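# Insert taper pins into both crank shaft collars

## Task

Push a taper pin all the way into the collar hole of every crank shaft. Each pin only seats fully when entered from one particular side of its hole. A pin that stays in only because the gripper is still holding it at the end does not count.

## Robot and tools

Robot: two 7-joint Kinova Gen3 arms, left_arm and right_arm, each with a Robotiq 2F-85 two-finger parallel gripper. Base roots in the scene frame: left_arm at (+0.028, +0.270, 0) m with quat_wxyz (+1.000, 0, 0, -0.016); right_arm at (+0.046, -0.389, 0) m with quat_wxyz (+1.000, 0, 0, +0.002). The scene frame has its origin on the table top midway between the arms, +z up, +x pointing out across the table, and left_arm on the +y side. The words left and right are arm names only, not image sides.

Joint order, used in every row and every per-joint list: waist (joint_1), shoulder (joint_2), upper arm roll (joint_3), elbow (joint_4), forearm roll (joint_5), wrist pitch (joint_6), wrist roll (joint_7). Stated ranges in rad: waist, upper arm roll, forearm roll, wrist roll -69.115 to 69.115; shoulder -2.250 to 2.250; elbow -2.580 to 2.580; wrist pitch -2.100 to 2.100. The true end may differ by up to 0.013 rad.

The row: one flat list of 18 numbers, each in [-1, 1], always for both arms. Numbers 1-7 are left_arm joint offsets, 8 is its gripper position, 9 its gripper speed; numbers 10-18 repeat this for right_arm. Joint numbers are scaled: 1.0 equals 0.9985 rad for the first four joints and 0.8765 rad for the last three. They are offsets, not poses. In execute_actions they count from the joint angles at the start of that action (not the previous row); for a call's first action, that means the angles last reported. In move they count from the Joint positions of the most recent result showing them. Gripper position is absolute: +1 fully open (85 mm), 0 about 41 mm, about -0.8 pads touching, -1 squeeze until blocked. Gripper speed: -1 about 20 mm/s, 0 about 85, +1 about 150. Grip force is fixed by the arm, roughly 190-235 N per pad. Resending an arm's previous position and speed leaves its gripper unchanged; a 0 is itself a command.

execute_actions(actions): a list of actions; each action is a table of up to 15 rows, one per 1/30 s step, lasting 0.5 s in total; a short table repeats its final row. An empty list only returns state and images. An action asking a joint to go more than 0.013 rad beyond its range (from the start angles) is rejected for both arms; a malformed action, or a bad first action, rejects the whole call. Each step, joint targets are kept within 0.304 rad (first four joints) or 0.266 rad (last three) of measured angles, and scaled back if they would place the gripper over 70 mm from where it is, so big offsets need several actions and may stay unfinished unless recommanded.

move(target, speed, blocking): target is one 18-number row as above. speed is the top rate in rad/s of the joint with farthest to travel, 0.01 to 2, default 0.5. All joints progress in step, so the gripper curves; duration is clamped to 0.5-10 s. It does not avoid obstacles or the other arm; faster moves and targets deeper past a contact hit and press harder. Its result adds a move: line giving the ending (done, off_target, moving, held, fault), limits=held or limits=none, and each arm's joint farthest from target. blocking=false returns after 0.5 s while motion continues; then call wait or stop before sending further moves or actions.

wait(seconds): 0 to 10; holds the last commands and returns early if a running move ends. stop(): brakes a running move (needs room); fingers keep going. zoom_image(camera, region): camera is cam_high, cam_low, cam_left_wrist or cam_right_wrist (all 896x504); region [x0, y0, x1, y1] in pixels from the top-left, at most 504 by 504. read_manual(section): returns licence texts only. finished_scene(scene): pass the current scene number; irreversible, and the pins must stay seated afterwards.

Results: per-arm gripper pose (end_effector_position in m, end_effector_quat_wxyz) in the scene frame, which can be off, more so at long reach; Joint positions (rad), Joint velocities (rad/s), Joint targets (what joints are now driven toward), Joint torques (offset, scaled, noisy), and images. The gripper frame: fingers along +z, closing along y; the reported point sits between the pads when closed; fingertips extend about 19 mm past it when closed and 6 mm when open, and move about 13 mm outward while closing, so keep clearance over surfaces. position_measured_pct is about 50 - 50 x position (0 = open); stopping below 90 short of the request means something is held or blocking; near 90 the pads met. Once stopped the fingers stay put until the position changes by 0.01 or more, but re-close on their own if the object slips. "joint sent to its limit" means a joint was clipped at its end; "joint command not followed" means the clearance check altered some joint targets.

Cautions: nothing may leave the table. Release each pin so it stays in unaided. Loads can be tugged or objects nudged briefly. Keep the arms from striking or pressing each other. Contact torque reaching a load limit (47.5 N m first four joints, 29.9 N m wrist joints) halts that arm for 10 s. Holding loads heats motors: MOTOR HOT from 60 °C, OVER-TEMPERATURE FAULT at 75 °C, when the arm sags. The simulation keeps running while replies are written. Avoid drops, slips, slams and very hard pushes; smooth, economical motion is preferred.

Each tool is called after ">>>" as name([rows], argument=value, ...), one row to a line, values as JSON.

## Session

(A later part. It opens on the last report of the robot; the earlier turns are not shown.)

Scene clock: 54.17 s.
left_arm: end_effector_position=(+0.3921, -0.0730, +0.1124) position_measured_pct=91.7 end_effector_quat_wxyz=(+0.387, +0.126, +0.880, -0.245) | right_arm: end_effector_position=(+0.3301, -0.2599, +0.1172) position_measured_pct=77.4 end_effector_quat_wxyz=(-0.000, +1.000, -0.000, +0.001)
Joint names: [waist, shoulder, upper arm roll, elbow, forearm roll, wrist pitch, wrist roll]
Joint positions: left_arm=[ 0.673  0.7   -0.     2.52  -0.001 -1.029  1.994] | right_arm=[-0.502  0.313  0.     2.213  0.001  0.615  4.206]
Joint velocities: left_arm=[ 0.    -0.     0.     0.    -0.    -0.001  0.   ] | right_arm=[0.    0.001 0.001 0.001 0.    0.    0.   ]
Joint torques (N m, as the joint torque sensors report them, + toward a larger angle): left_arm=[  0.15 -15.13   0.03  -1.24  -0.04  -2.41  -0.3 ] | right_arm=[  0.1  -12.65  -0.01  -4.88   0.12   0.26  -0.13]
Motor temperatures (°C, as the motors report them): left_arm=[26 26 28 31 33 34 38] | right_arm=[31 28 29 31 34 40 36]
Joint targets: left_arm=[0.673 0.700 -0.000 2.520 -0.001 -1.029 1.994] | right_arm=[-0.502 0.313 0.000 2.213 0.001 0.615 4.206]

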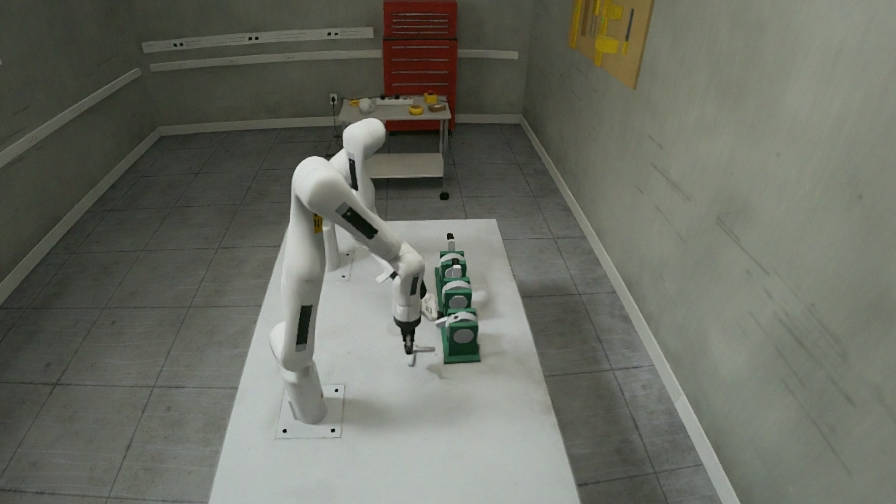

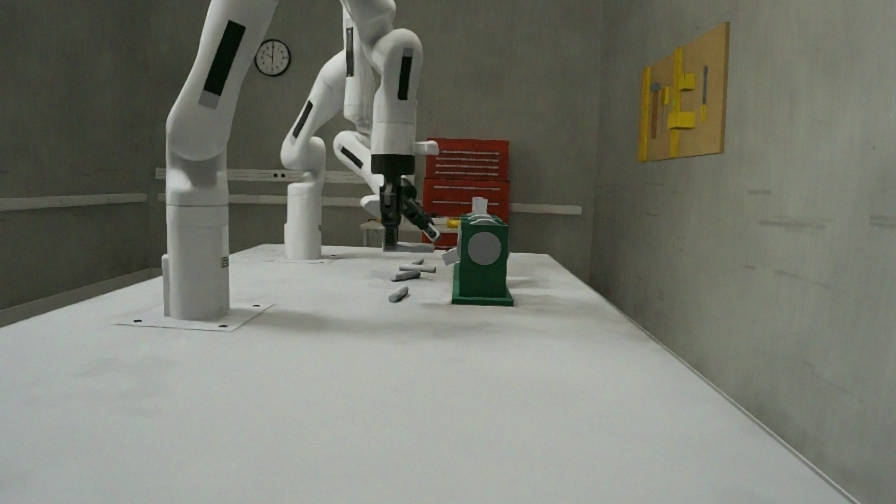

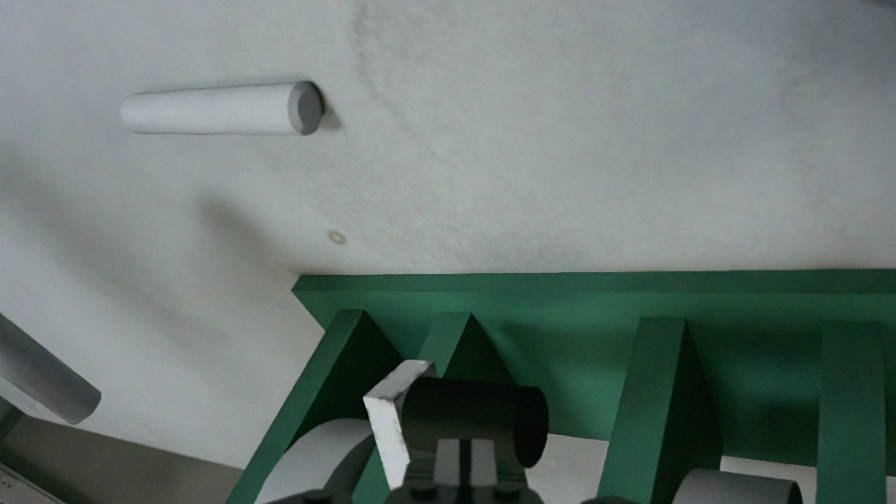

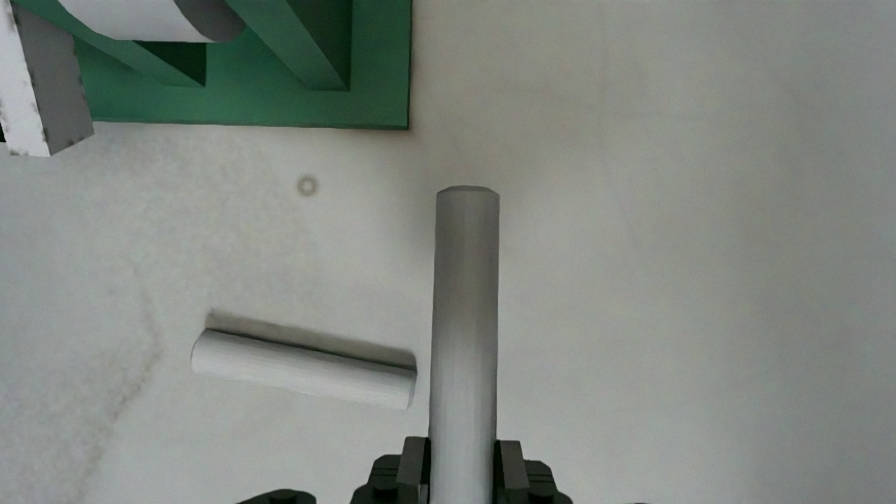

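>>> move(target=[0.026,0.061,0,0,0,-0.126,0,-1,0,0,0,0,0,0,0,0,-1,0])

>>> move(target=[0,0.189,0,-0.019,0,-0.194,0,-1,0,0,0,0,0,0,0,0,-1,0])

>>> move(target=[-0.027,0.006,0,-0.052,0,0.052,0,-1,0,0,0,0,0,0,0,0,-1,0], speed=0.2)

Scene clock: 55.30 s.
left_arm: end_effector_position=(+0.3896, -0.0882, +0.1103) position_measured_pct=91.7 end_effector_quat_wxyz=(+0.402, +0.135, +0.867, -0.262) | right_arm: end_effector_position=(+0.3301, -0.2599, +0.1172) position_measured_pct=77.4 end_effector_quat_wxyz=(-0.000, +1.000, -0.000, +0.001)
Joint names: [waist, shoulder, upper arm roll, elbow, forearm roll, wrist pitch, wrist roll]
Joint positions: left_arm=[ 0.699  0.761 -0.     2.52  -0.001 -1.14   1.994] | right_arm=[-0.502  0.313  0.     2.213  0.001  0.615  4.206]
Joint velocities: left_arm=[ 0.001  0.003  0.    -0.    -0.    -0.001  0.   ] | right_arm=[-0.     0.001  0.001  0.001 -0.    -0.001 -0.   ]
Joint torques (N m, as the joint torque sensors report them, + toward a larger angle): left_arm=[  0.17 -15.51   0.02  -1.5   -0.12  -2.59   0.09] | right_arm=[ -0.45 -12.59   0.37  -5.35   0.22   0.26  -0.06]
Motor temperatures (°C, as the motors report them): left_arm=[26 26 28 31 33 34 38] | right_arm=[31 28 29 31 34 40 36]
Joint targets: left_arm=[0.699 0.761 -0.000 2.520 -0.001 -1.140 1.994] | right_arm=[-0.502 0.313 0.000 2.213 0.001 0.615 4.206]
move: done; limits=none; left_arm: farthest joint: the waist, 0.000 radians from its target (0.026 radians at the start); right_arm: farthest joint: the waist, 0.000 radians from its target (0.000 radians at the start)

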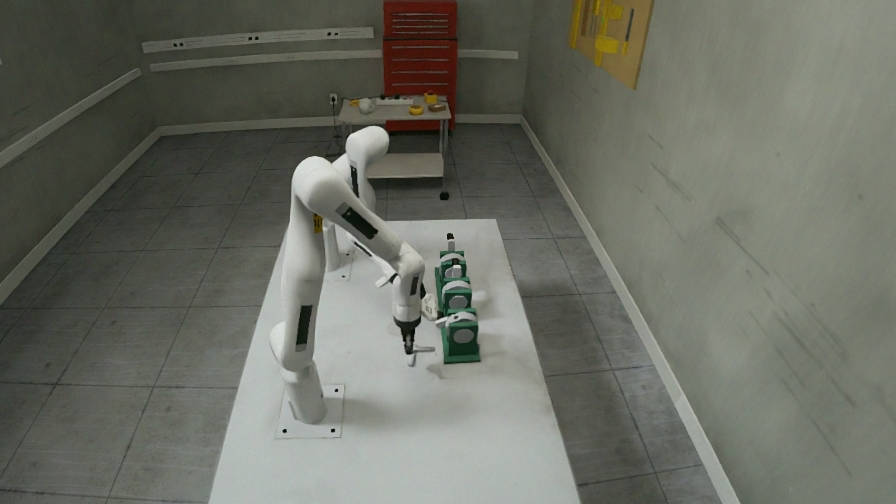

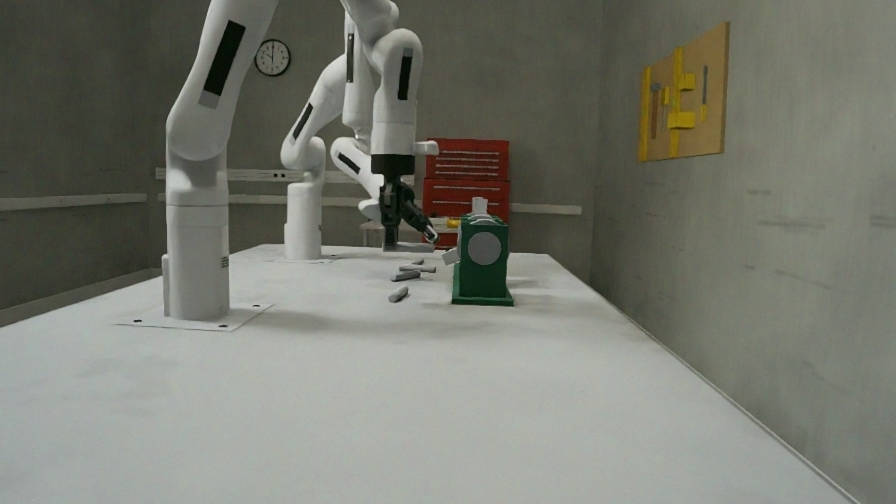

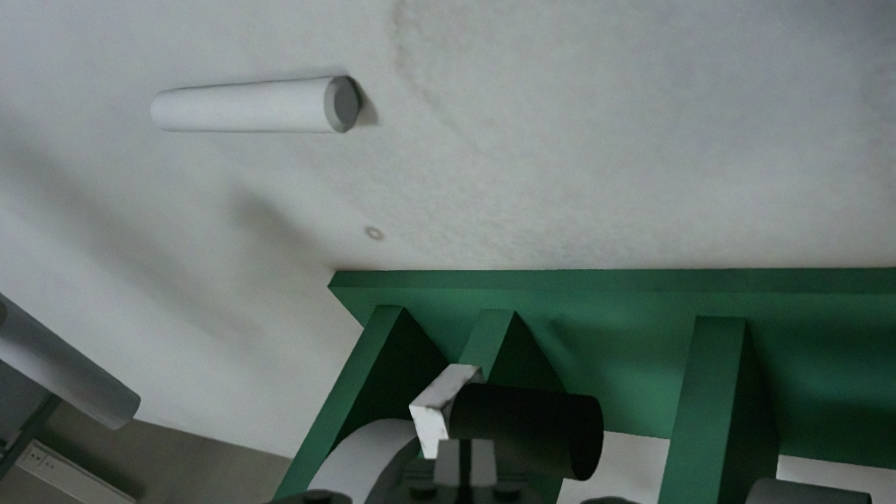

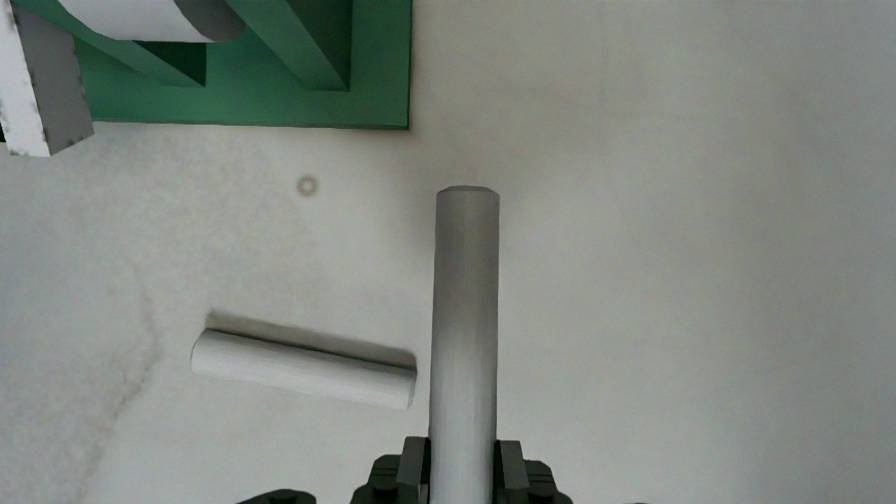

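Scene clock: 56.23 s.
left_arm: end_effector_position=(+0.3898, -0.0883, +0.0625) position_measured_pct=91.7 end_effector_quat_wxyz=(+0.402, +0.135, +0.867, -0.262) | right_arm: end_effector_position=(+0.3301, -0.2599, +0.1172) position_measured_pct=77.4 end_effector_quat_wxyz=(-0.000, +1.000, -0.000, +0.001)
Joint names: [waist, shoulder, upper arm roll, elbow, forearm roll, wrist pitch, wrist roll]
Joint positions: left_arm=[ 0.699  0.949 -0.     2.501 -0.001 -1.31   1.994] | right_arm=[-0.502  0.313  0.     2.213  0.001  0.615  4.206]
Joint velocities: left_arm=[0.    0.003 0.    0.001 0.    0.001 0.   ] | right_arm=[-0.    -0.001  0.001  0.     0.     0.001 -0.   ]
Joint torques (N m, as the joint torque sensors report them, + toward a larger angle): left_arm=[ -0.69 -17.23   0.18   0.16  -0.23  -2.63  -0.22] | right_arm=[ -0.34 -12.59   0.23  -5.36   0.35   0.02   0.09]
Motor temperatures (°C, as the motors report them): left_arm=[26 26 28 31 33 34 38] | right_arm=[31 28 29 31 34 40 36]
Joint targets: left_arm=[0.699 0.949 -0.000 2.501 -0.001 -1.310 1.994] | right_arm=[-0.502 0.313 0.000 2.213 0.001 0.615 4.206]
move: done; limits=none; left_arm: farthest joint: the shoulder, 0.001 radians from its target (0.189 radians at the start); right_arm: farthest joint: the waist, 0.000 radians from its target (0.000 radians at the start)

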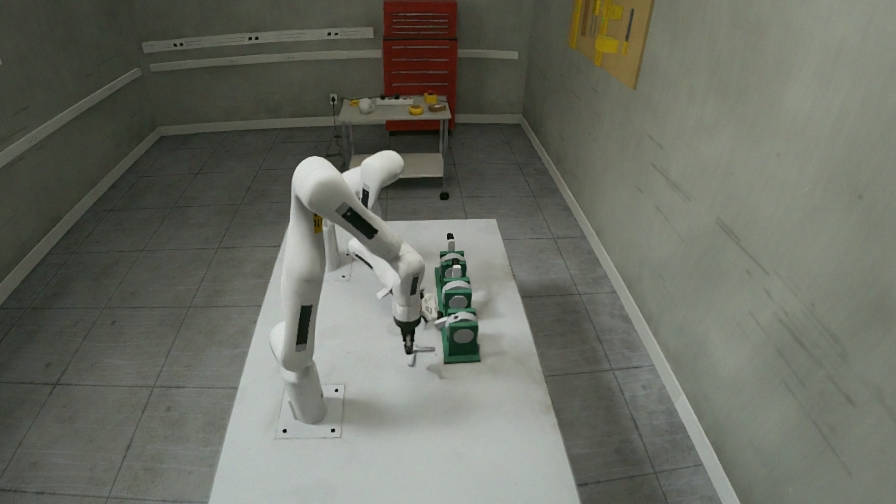

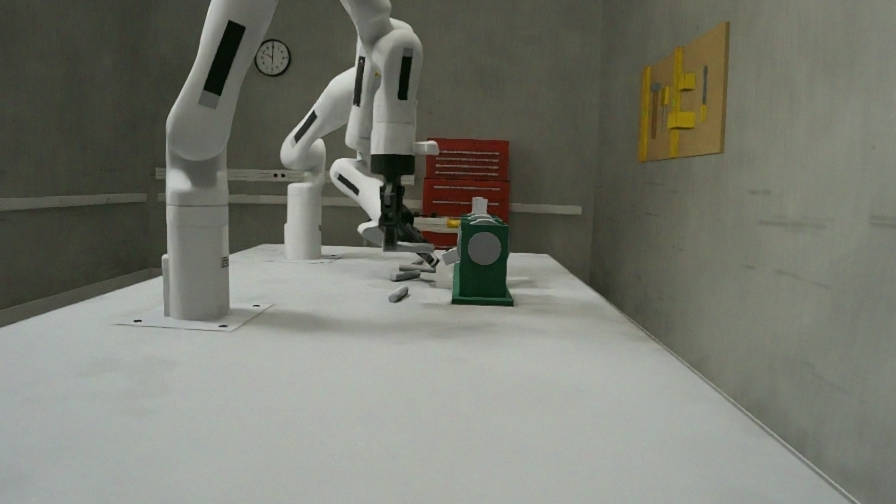

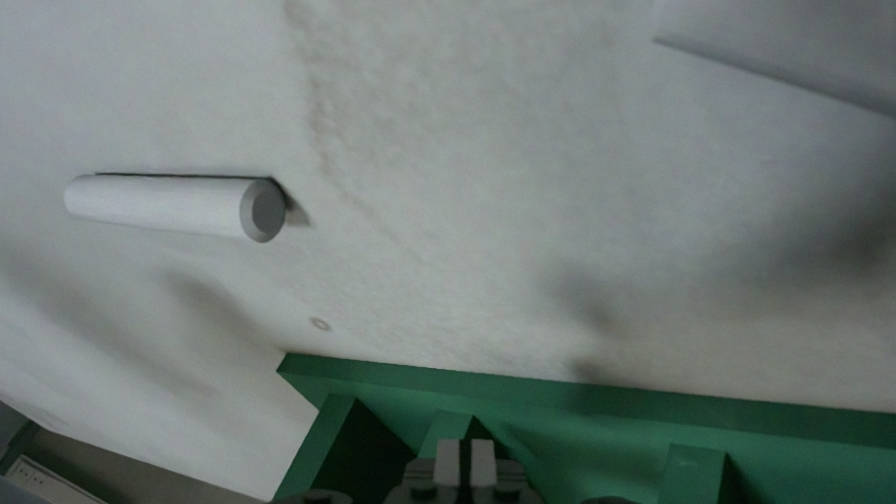

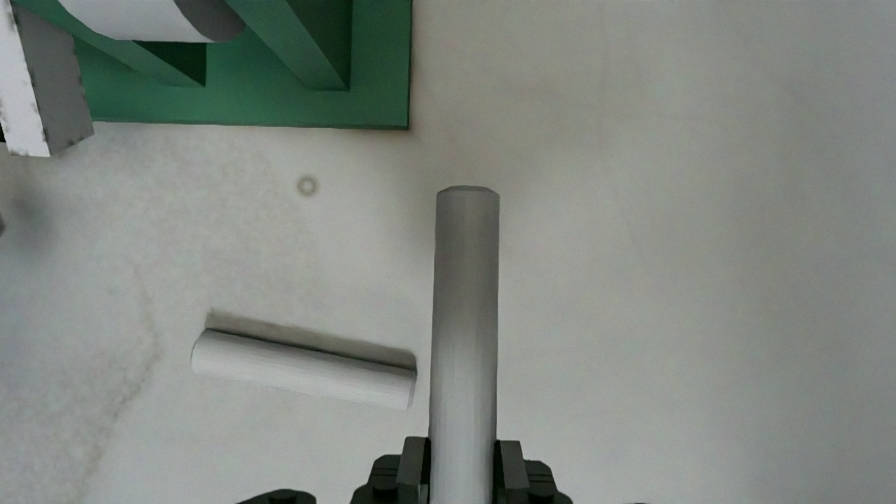

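Scene clock: 56.97 s.
left_arm: end_effector_position=(+0.4109, -0.0884, +0.0565) position_measured_pct=91.7 end_effector_quat_wxyz=(+0.406, +0.124, +0.868, -0.257) | right_arm: end_effector_position=(+0.3301, -0.2599, +0.1172) position_measured_pct=77.4 end_effector_quat_wxyz=(-0.000, +1.000, -0.000, +0.001)
Joint names: [waist, shoulder, upper arm roll, elbow, forearm roll, wrist pitch, wrist roll]
Joint positions: left_arm=[ 0.672  0.955 -0.     2.449 -0.001 -1.264  1.994] | right_arm=[-0.502  0.313  0.     2.213  0.001  0.615  4.206]
Joint velocities: left_arm=[-0.002  0.    -0.001 -0.     0.     0.002 -0.   ] | right_arm=[ 0.     0.001  0.    -0.001  0.     0.     0.   ]
Joint torques (N m, as the joint torque sensors report them, + toward a larger angle): left_arm=[ -0.13 -17.16   0.42  -0.31   0.03  -2.54  -0.13] | right_arm=[ -0.18 -12.57   0.59  -5.23   0.47  -0.04  -0.05]
Motor temperatures (°C, as the motors report them): left_arm=[26 26 28 31 33 34 38] | right_arm=[31 28 29 31 34 40 36]
Joint targets: left_arm=[0.672 0.955 -0.000 2.449 -0.001 -1.264 1.994] | right_arm=[-0.502 0.313 0.000 2.213 0.001 0.615 4.206]
move: done; limits=none; left_arm: farthest joint: the waist, 0.000 radians from its target (0.027 radians at the start); right_arm: farthest joint: the waist, 0.000 radians from its target (0.000 radians at the start)

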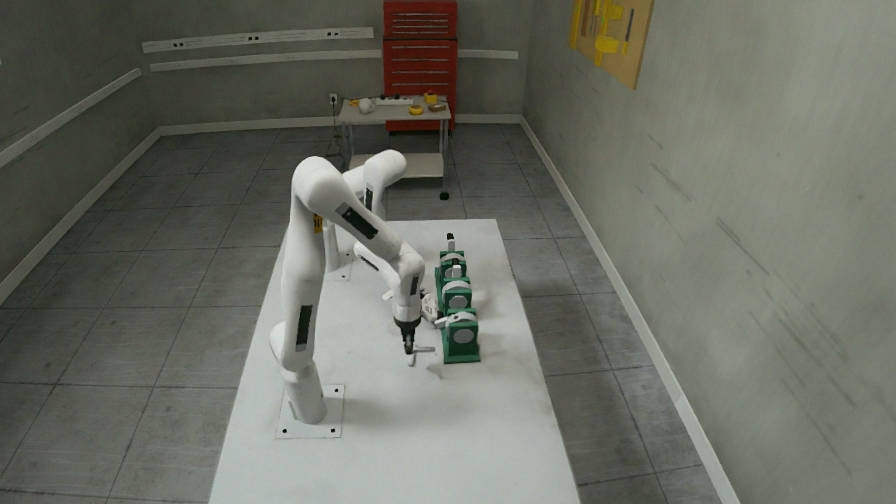

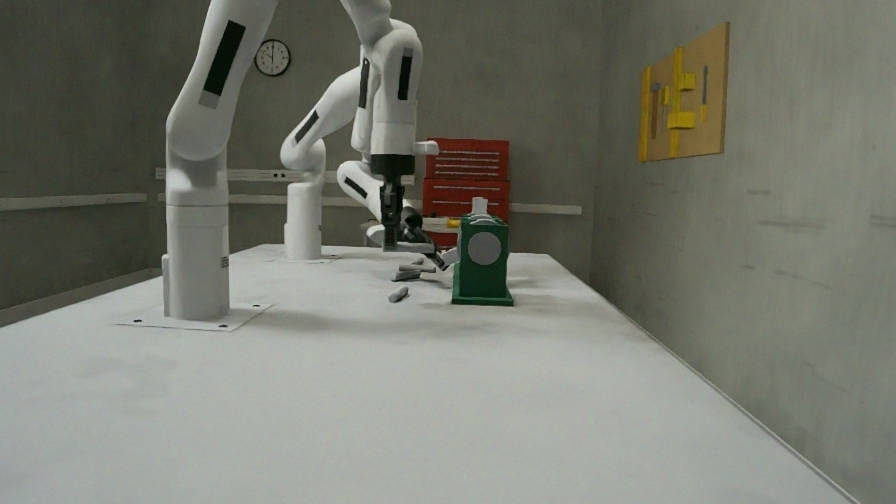

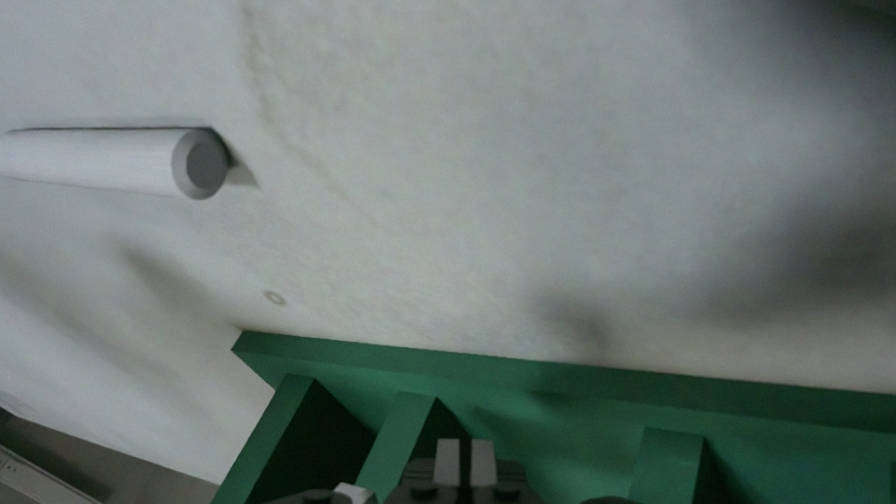

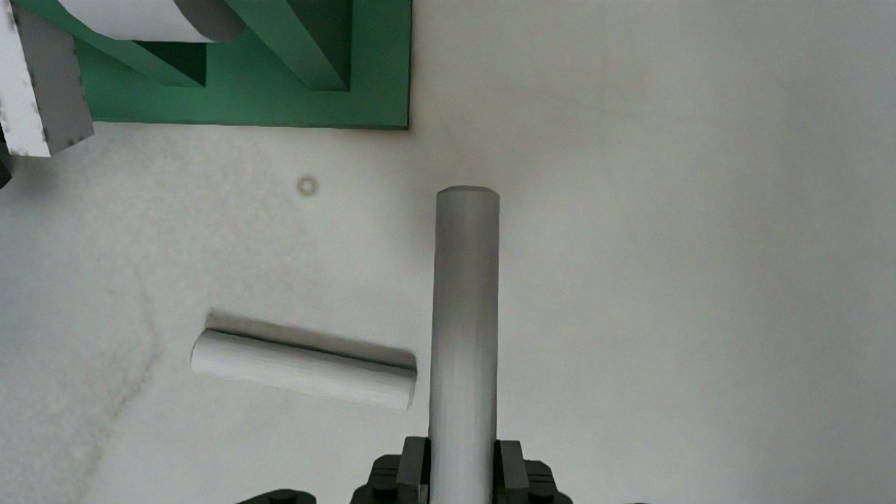

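>>> move(target=[0.003,-0.147,0,0.025,0,0.141,0,-1,0,0,0,0,0,0,0,0,-1,0], speed=0.25)

>>> move(target=[-0.019,-0.127,0,-0.035,0,0.184,-0.02,-1,0,0,0,0,0,0,0,0,-1,0], speed=0.25)

Scene clock: 58.23 s.
left_arm: end_effector_position=(+0.4049, -0.0882, +0.0928) position_measured_pct=91.7 end_effector_quat_wxyz=(+0.400, +0.127, +0.871, -0.256) | right_arm: end_effector_position=(+0.3301, -0.2599, +0.1172) position_measured_pct=77.4 end_effector_quat_wxyz=(-0.000, +1.000, -0.000, +0.001)
Joint names: [waist, shoulder, upper arm roll, elbow, forearm roll, wrist pitch, wrist roll]
Joint positions: left_arm=[ 0.677  0.812  0.001  2.477 -0.003 -1.137  1.994] | right_arm=[-0.502  0.313  0.     2.213  0.001  0.615  4.206]
Joint velocities: left_arm=[-0.001 -0.003  0.001  0.     0.     0.     0.   ] | right_arm=[-0.     0.001 -0.001 -0.002 -0.     0.002 -0.   ]
Joint torques (N m, as the joint torque sensors report them, + toward a larger angle): left_arm=[ -1.3  -19.24  -0.88  -3.41   0.41  -4.25  -0.16] | right_arm=[ -0.33 -12.6    0.41  -5.17  -0.14   0.01   0.13]
Motor temperatures (°C, as the motors report them): left_arm=[26 26 28 31 33 34 38] | right_arm=[31 28 29 31 34 40 36]
Joint targets: left_arm=[0.675 0.808 -0.000 2.474 -0.001 -1.140 1.994] | right_arm=[-0.502 0.313 0.000 2.213 0.001 0.615 4.206]
move: done; limits=none; left_arm: farthest joint: the shoulder, 0.003 radians from its target (0.147 radians at the start); right_arm: farthest joint: the waist, 0.000 radians from its target (0.000 radians at the start)

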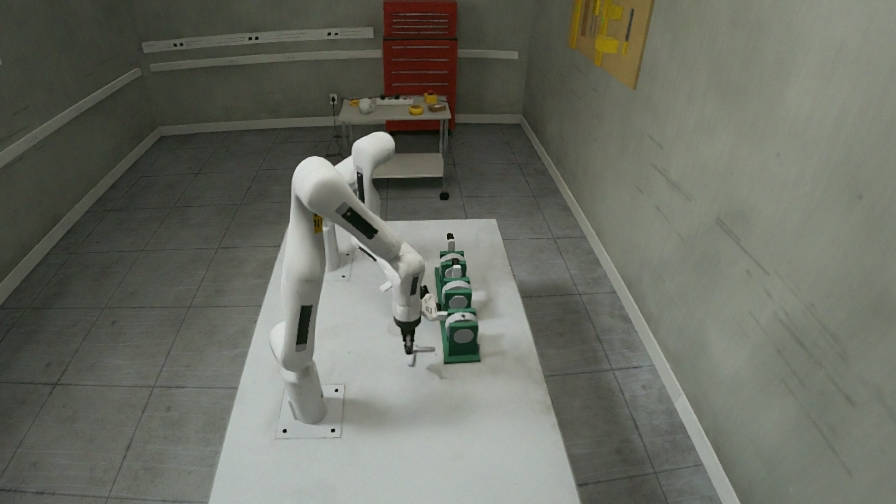

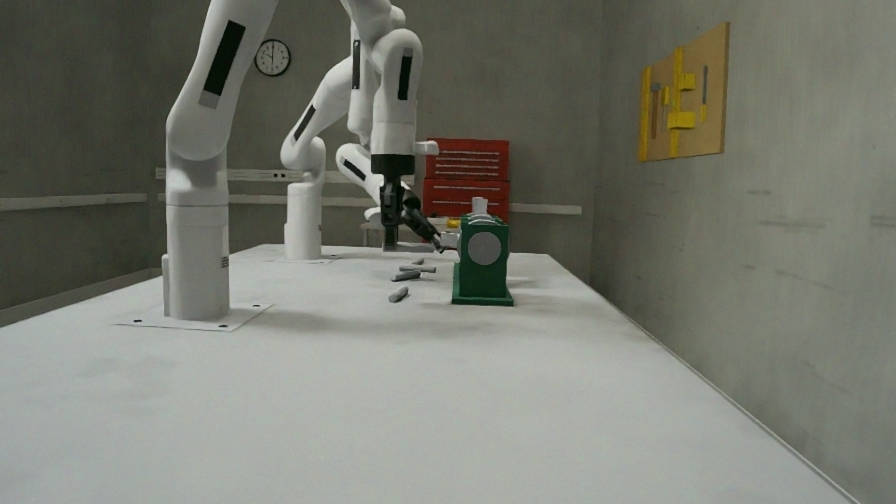

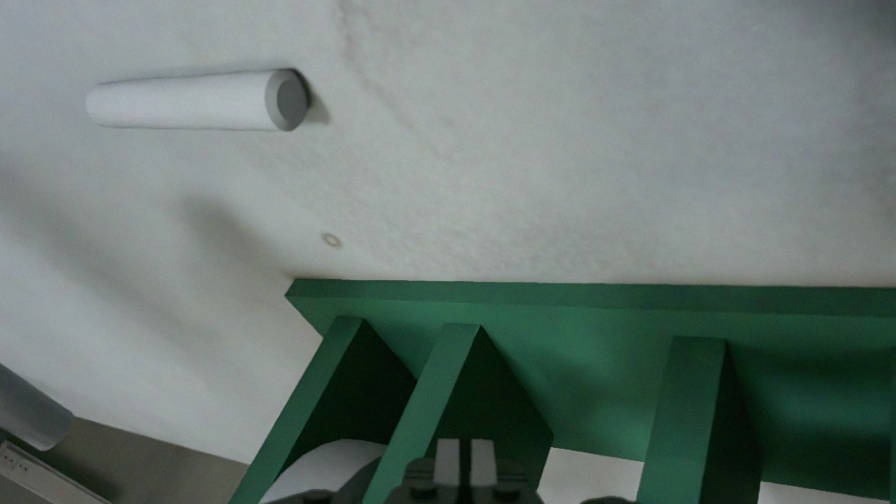

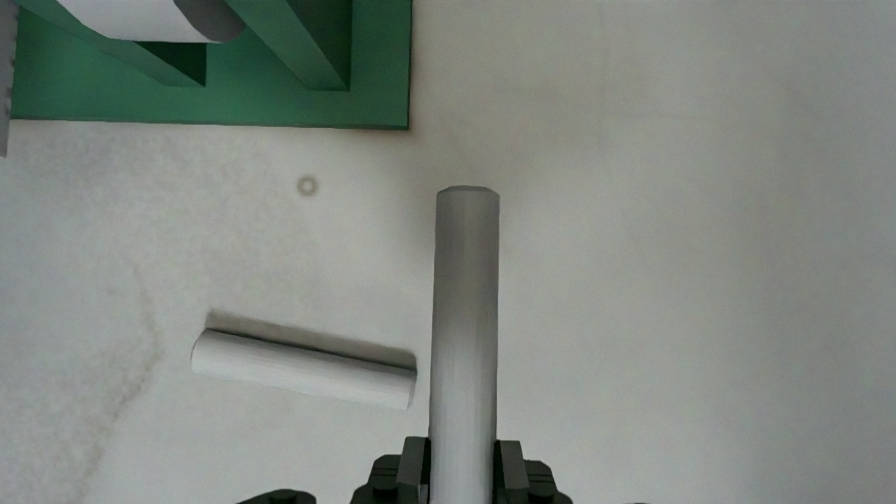

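Scene clock: 59.27 s.
left_arm: end_effector_position=(+0.4183, -0.0882, +0.1232) position_measured_pct=91.7 end_effector_quat_wxyz=(+0.402, +0.128, +0.872, -0.248) | right_arm: end_effector_position=(+0.3301, -0.2599, +0.1172) position_measured_pct=77.4 end_effector_quat_wxyz=(-0.000, +1.000, -0.000, +0.001)
Joint names: [waist, shoulder, upper arm roll, elbow, forearm roll, wrist pitch, wrist roll]
Joint positions: left_arm=[ 0.659  0.688  0.002  2.444 -0.004 -0.974  1.976] | right_arm=[-0.502  0.313  0.     2.213  0.001  0.615  4.206]
Joint velocities: left_arm=[ 0.    -0.003  0.002 -0.     0.     0.     0.   ] | right_arm=[ 0.     0.    -0.     0.001  0.    -0.    -0.   ]
Joint torques (N m, as the joint torque sensors report them, + toward a larger angle): left_arm=[ -1.09 -18.09  -0.97  -4.45   0.28  -3.86  -0.17] | right_arm=[  0.33 -12.6    0.14  -5.12   0.23   0.15   0.01]
Motor temperatures (°C, as the motors report them): left_arm=[26 26 28 31 33 34 38] | right_arm=[31 28 29 31 34 40 36]
Joint targets: left_arm=[0.658 0.685 0.001 2.442 -0.003 -0.976 1.976] | right_arm=[-0.502 0.313 0.000 2.213 0.001 0.615 4.206]
move: done; limits=none; left_arm: farthest joint: the shoulder, 0.002 radians from its target (0.126 radians at the start); right_arm: farthest joint: the waist, 0.000 radians from its target (0.000 radians at the start)

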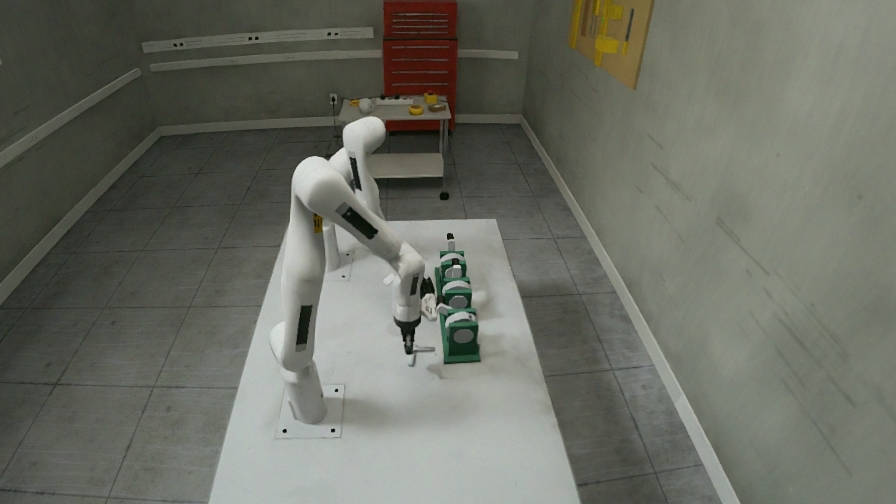

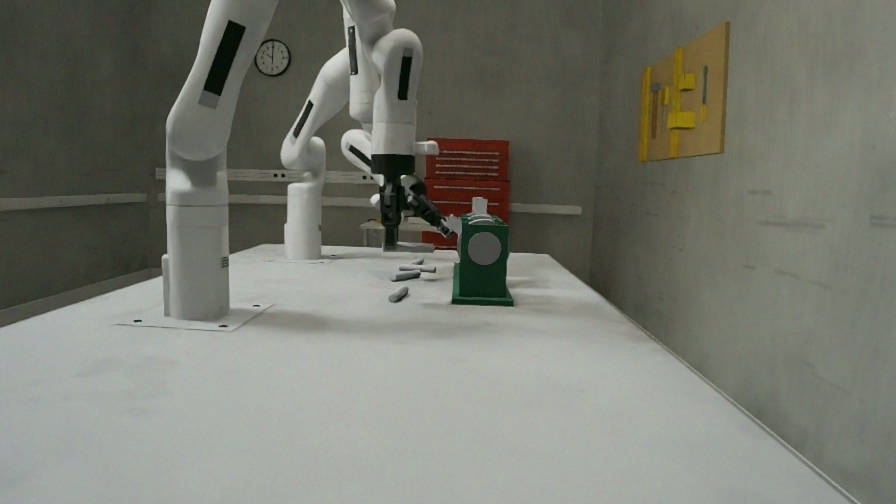

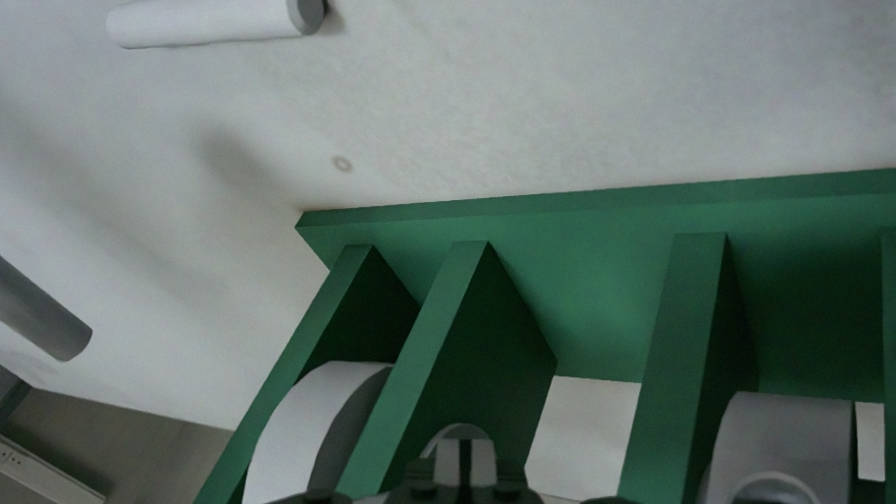

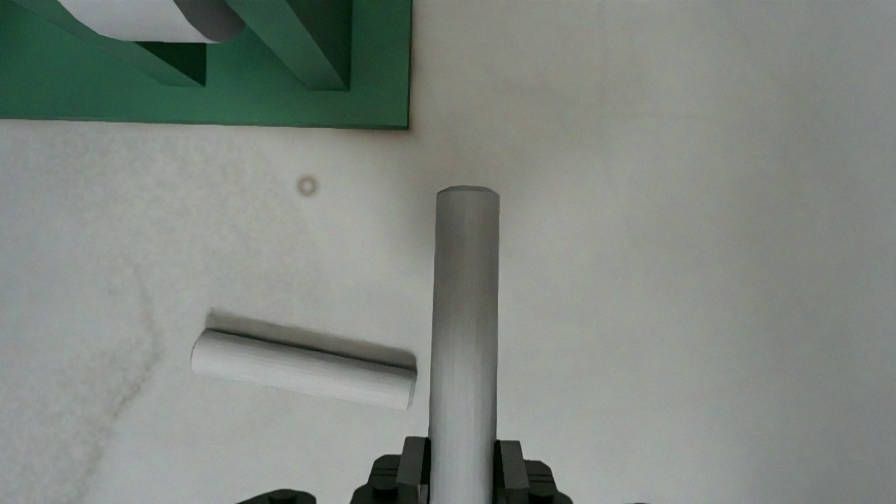

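>>> move(target=[-0.031,-0.068,-0.002,-0.067,0.004,0.133,-0.02,-1,0,0,0,0,0,0,0,0,-1,0], speed=0.2)

>>> move(target=[-0.027,-0.021,-0.001,-0.066,0.001,0.093,0,-1,0,0,0,0,0,0,0,0,-1,0], speed=0.15)

>>> zoom_image(camera="cam_low", region=[430,170,530,270])

Scene clock: 60.50 s.
left_arm: end_effector_position=(+0.4460, -0.0883, +0.1459) position_measured_pct=91.7 end_effector_quat_wxyz=(+0.413, +0.121, +0.870, -0.240) | right_arm: end_effector_position=(+0.3301, -0.2599, +0.1172) position_measured_pct=77.4 end_effector_quat_wxyz=(-0.000, +1.000, -0.000, +0.001)
Joint names: [waist, shoulder, upper arm roll, elbow, forearm roll, wrist pitch, wrist roll]
Joint positions: left_arm=[ 0.629  0.622  0.001  2.379 -0.001 -0.855  1.959] | right_arm=[-0.502  0.313  0.     2.213  0.001  0.615  4.206]
Joint velocities: left_arm=[-0.001 -0.002 -0.001 -0.    -0.    -0.001  0.   ] | right_arm=[-0.    -0.     0.001  0.001 -0.     0.001 -0.   ]
Joint torques (N m, as the joint torque sensors report them, + toward a larger angle): left_arm=[ -1.17 -17.84  -0.36  -5.84   0.21  -3.72  -0.17] | right_arm=[  0.11 -12.31   0.37  -4.78   0.11   0.01   0.  ]
Motor temperatures (°C, as the motors report them): left_arm=[26 26 28 31 33 34 38] | right_arm=[31 28 29 31 34 40 36]
Joint targets: left_arm=[0.628 0.620 0.000 2.377 -0.000 -0.857 1.959] | right_arm=[-0.502 0.313 0.000 2.213 0.001 0.615 4.206]
move: done; limits=none; left_arm: farthest joint: the shoulder, 0.002 radians from its target (0.067 radians at the start); right_arm: farthest joint: the waist, 0.000 radians from its target (0.000 radians at the start)

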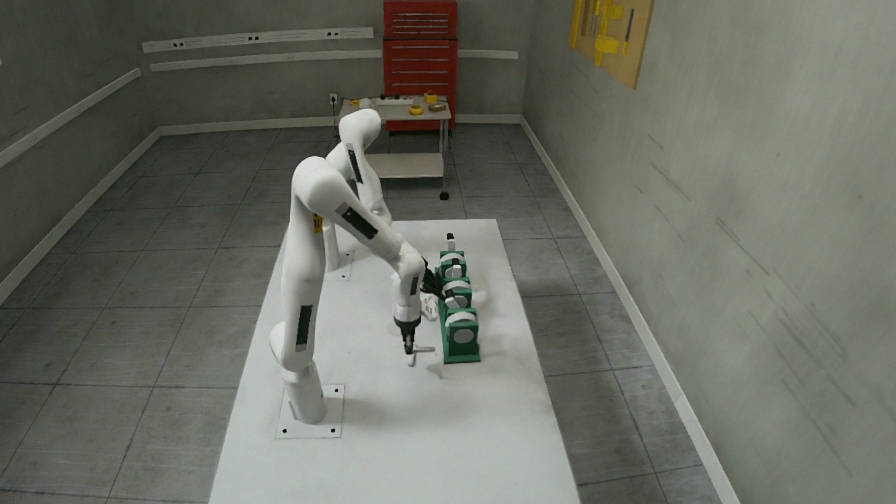

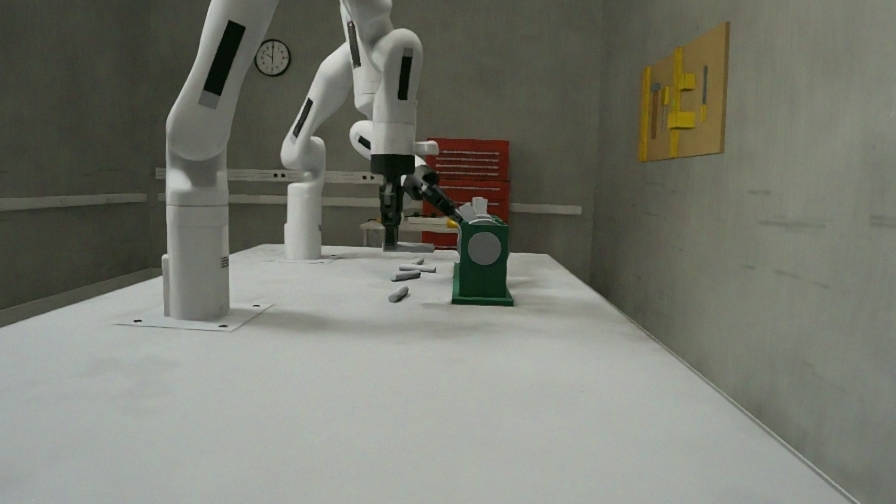

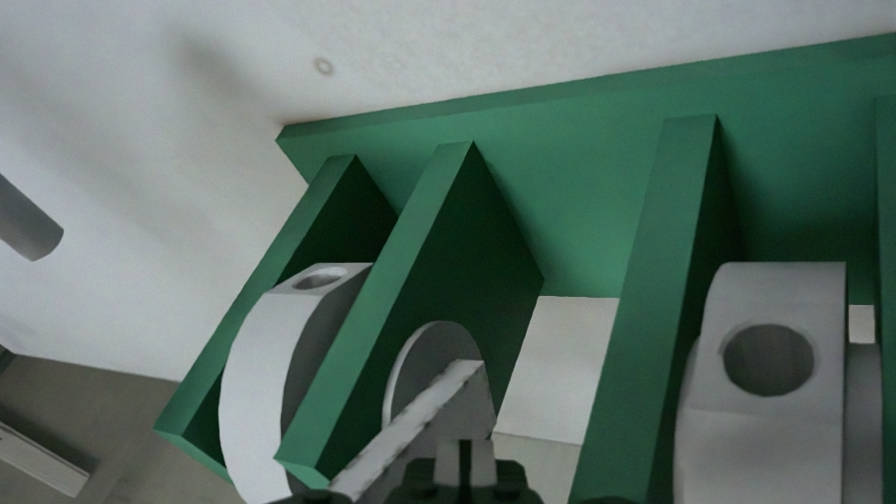

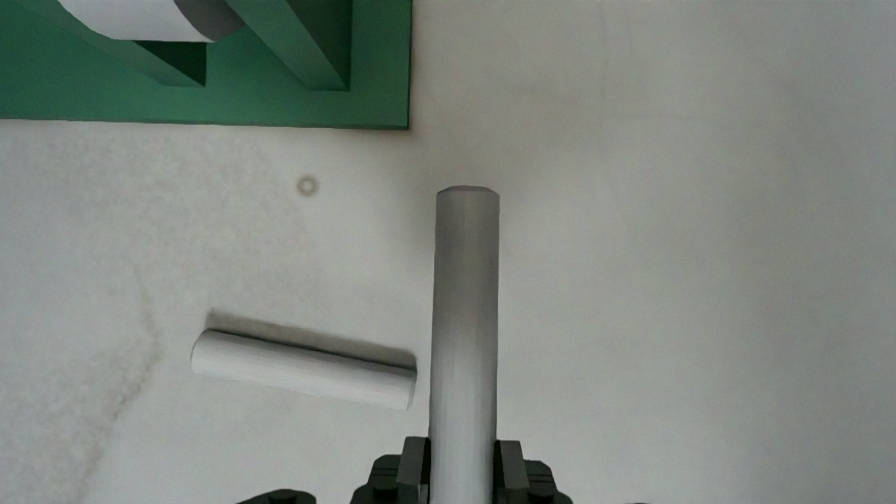

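Scene clock: 61.37 s.
left_arm: end_effector_position=(+0.4701, -0.0885, +0.1546) position_measured_pct=91.7 end_effector_quat_wxyz=(+0.415, +0.109, +0.872, -0.234) | right_arm: end_effector_position=(+0.3301, -0.2599, +0.1172) position_measured_pct=77.4 end_effector_quat_wxyz=(-0.000, +1.000, -0.000, +0.001)
Joint names: [waist, shoulder, upper arm roll, elbow, forearm roll, wrist pitch, wrist roll]
Joint positions: left_arm=[ 0.604  0.604  0.001  2.316 -0.001 -0.771  1.959] | right_arm=[-0.502  0.313  0.     2.213  0.001  0.615  4.206]
Joint velocities: left_arm=[-0.001 -0.     0.001  0.    -0.     0.002  0.   ] | right_arm=[ 0.    -0.    -0.    -0.003 -0.    -0.    -0.   ]
Joint torques (N m, as the joint torque sensors report them, + toward a larger angle): left_arm=[ -0.99 -18.72  -0.84  -6.23   0.11  -3.4    0.01] | right_arm=[  0.3  -12.3    0.03  -5.69   0.11   0.25   0.11]
Motor temperatures (°C, as the motors report them): left_arm=[26 26 28 31 33 34 38] | right_arm=[31 28 29 31 34 40 36]
Joint targets: left_arm=[0.602 0.601 0.000 2.313 0.000 -0.774 1.959] | right_arm=[-0.502 0.313 0.000 2.213 0.001 0.615 4.206]
move: done; limits=none; left_arm: farthest joint: the shoulder, 0.003 radians from its target (0.021 radians at the start); right_arm: farthest joint: the waist, 0.000 radians from its target (0.000 radians at the start)

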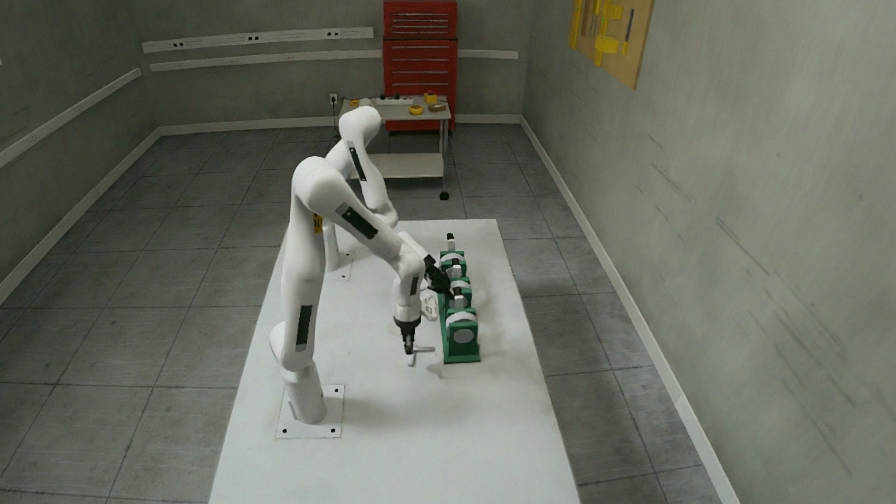

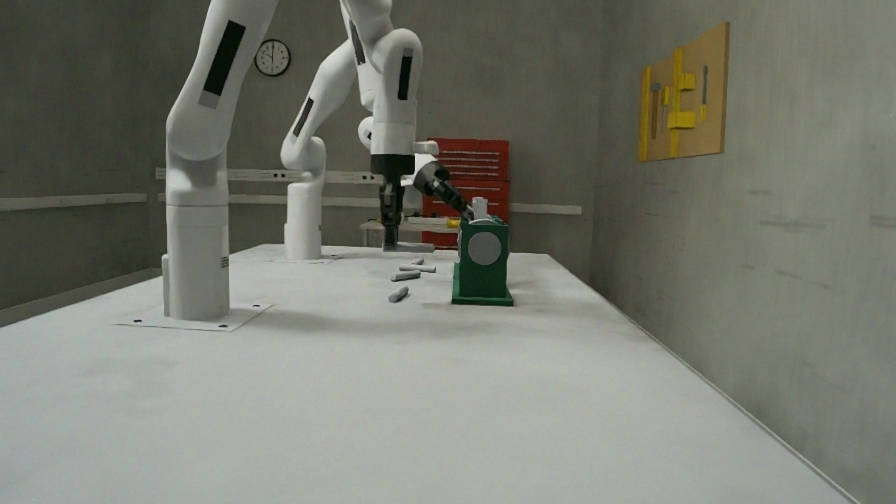

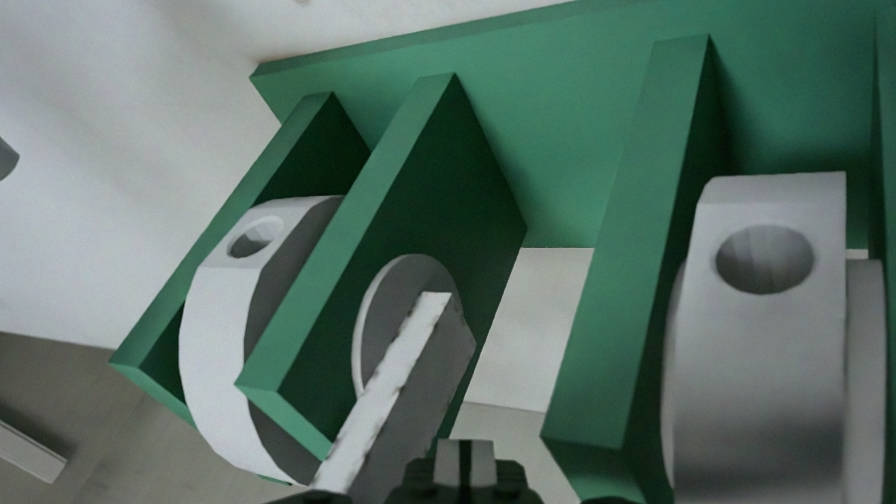

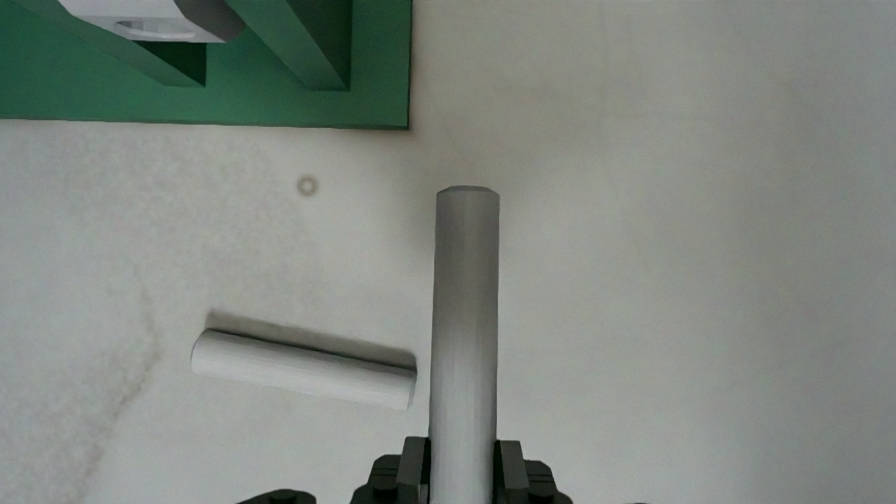

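Region (430, 170, 530, 270) of cam_low's 896x504 image, scaled by 5.040, with more detail than that image has.

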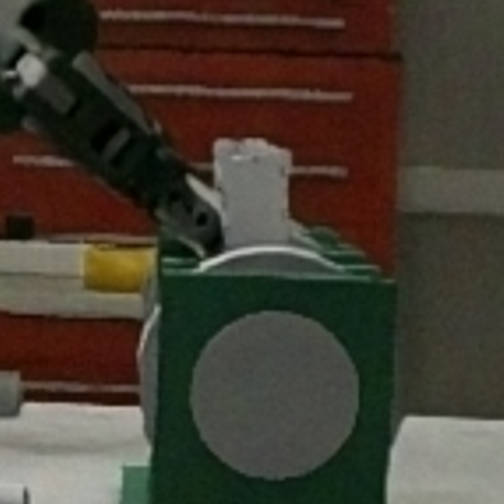

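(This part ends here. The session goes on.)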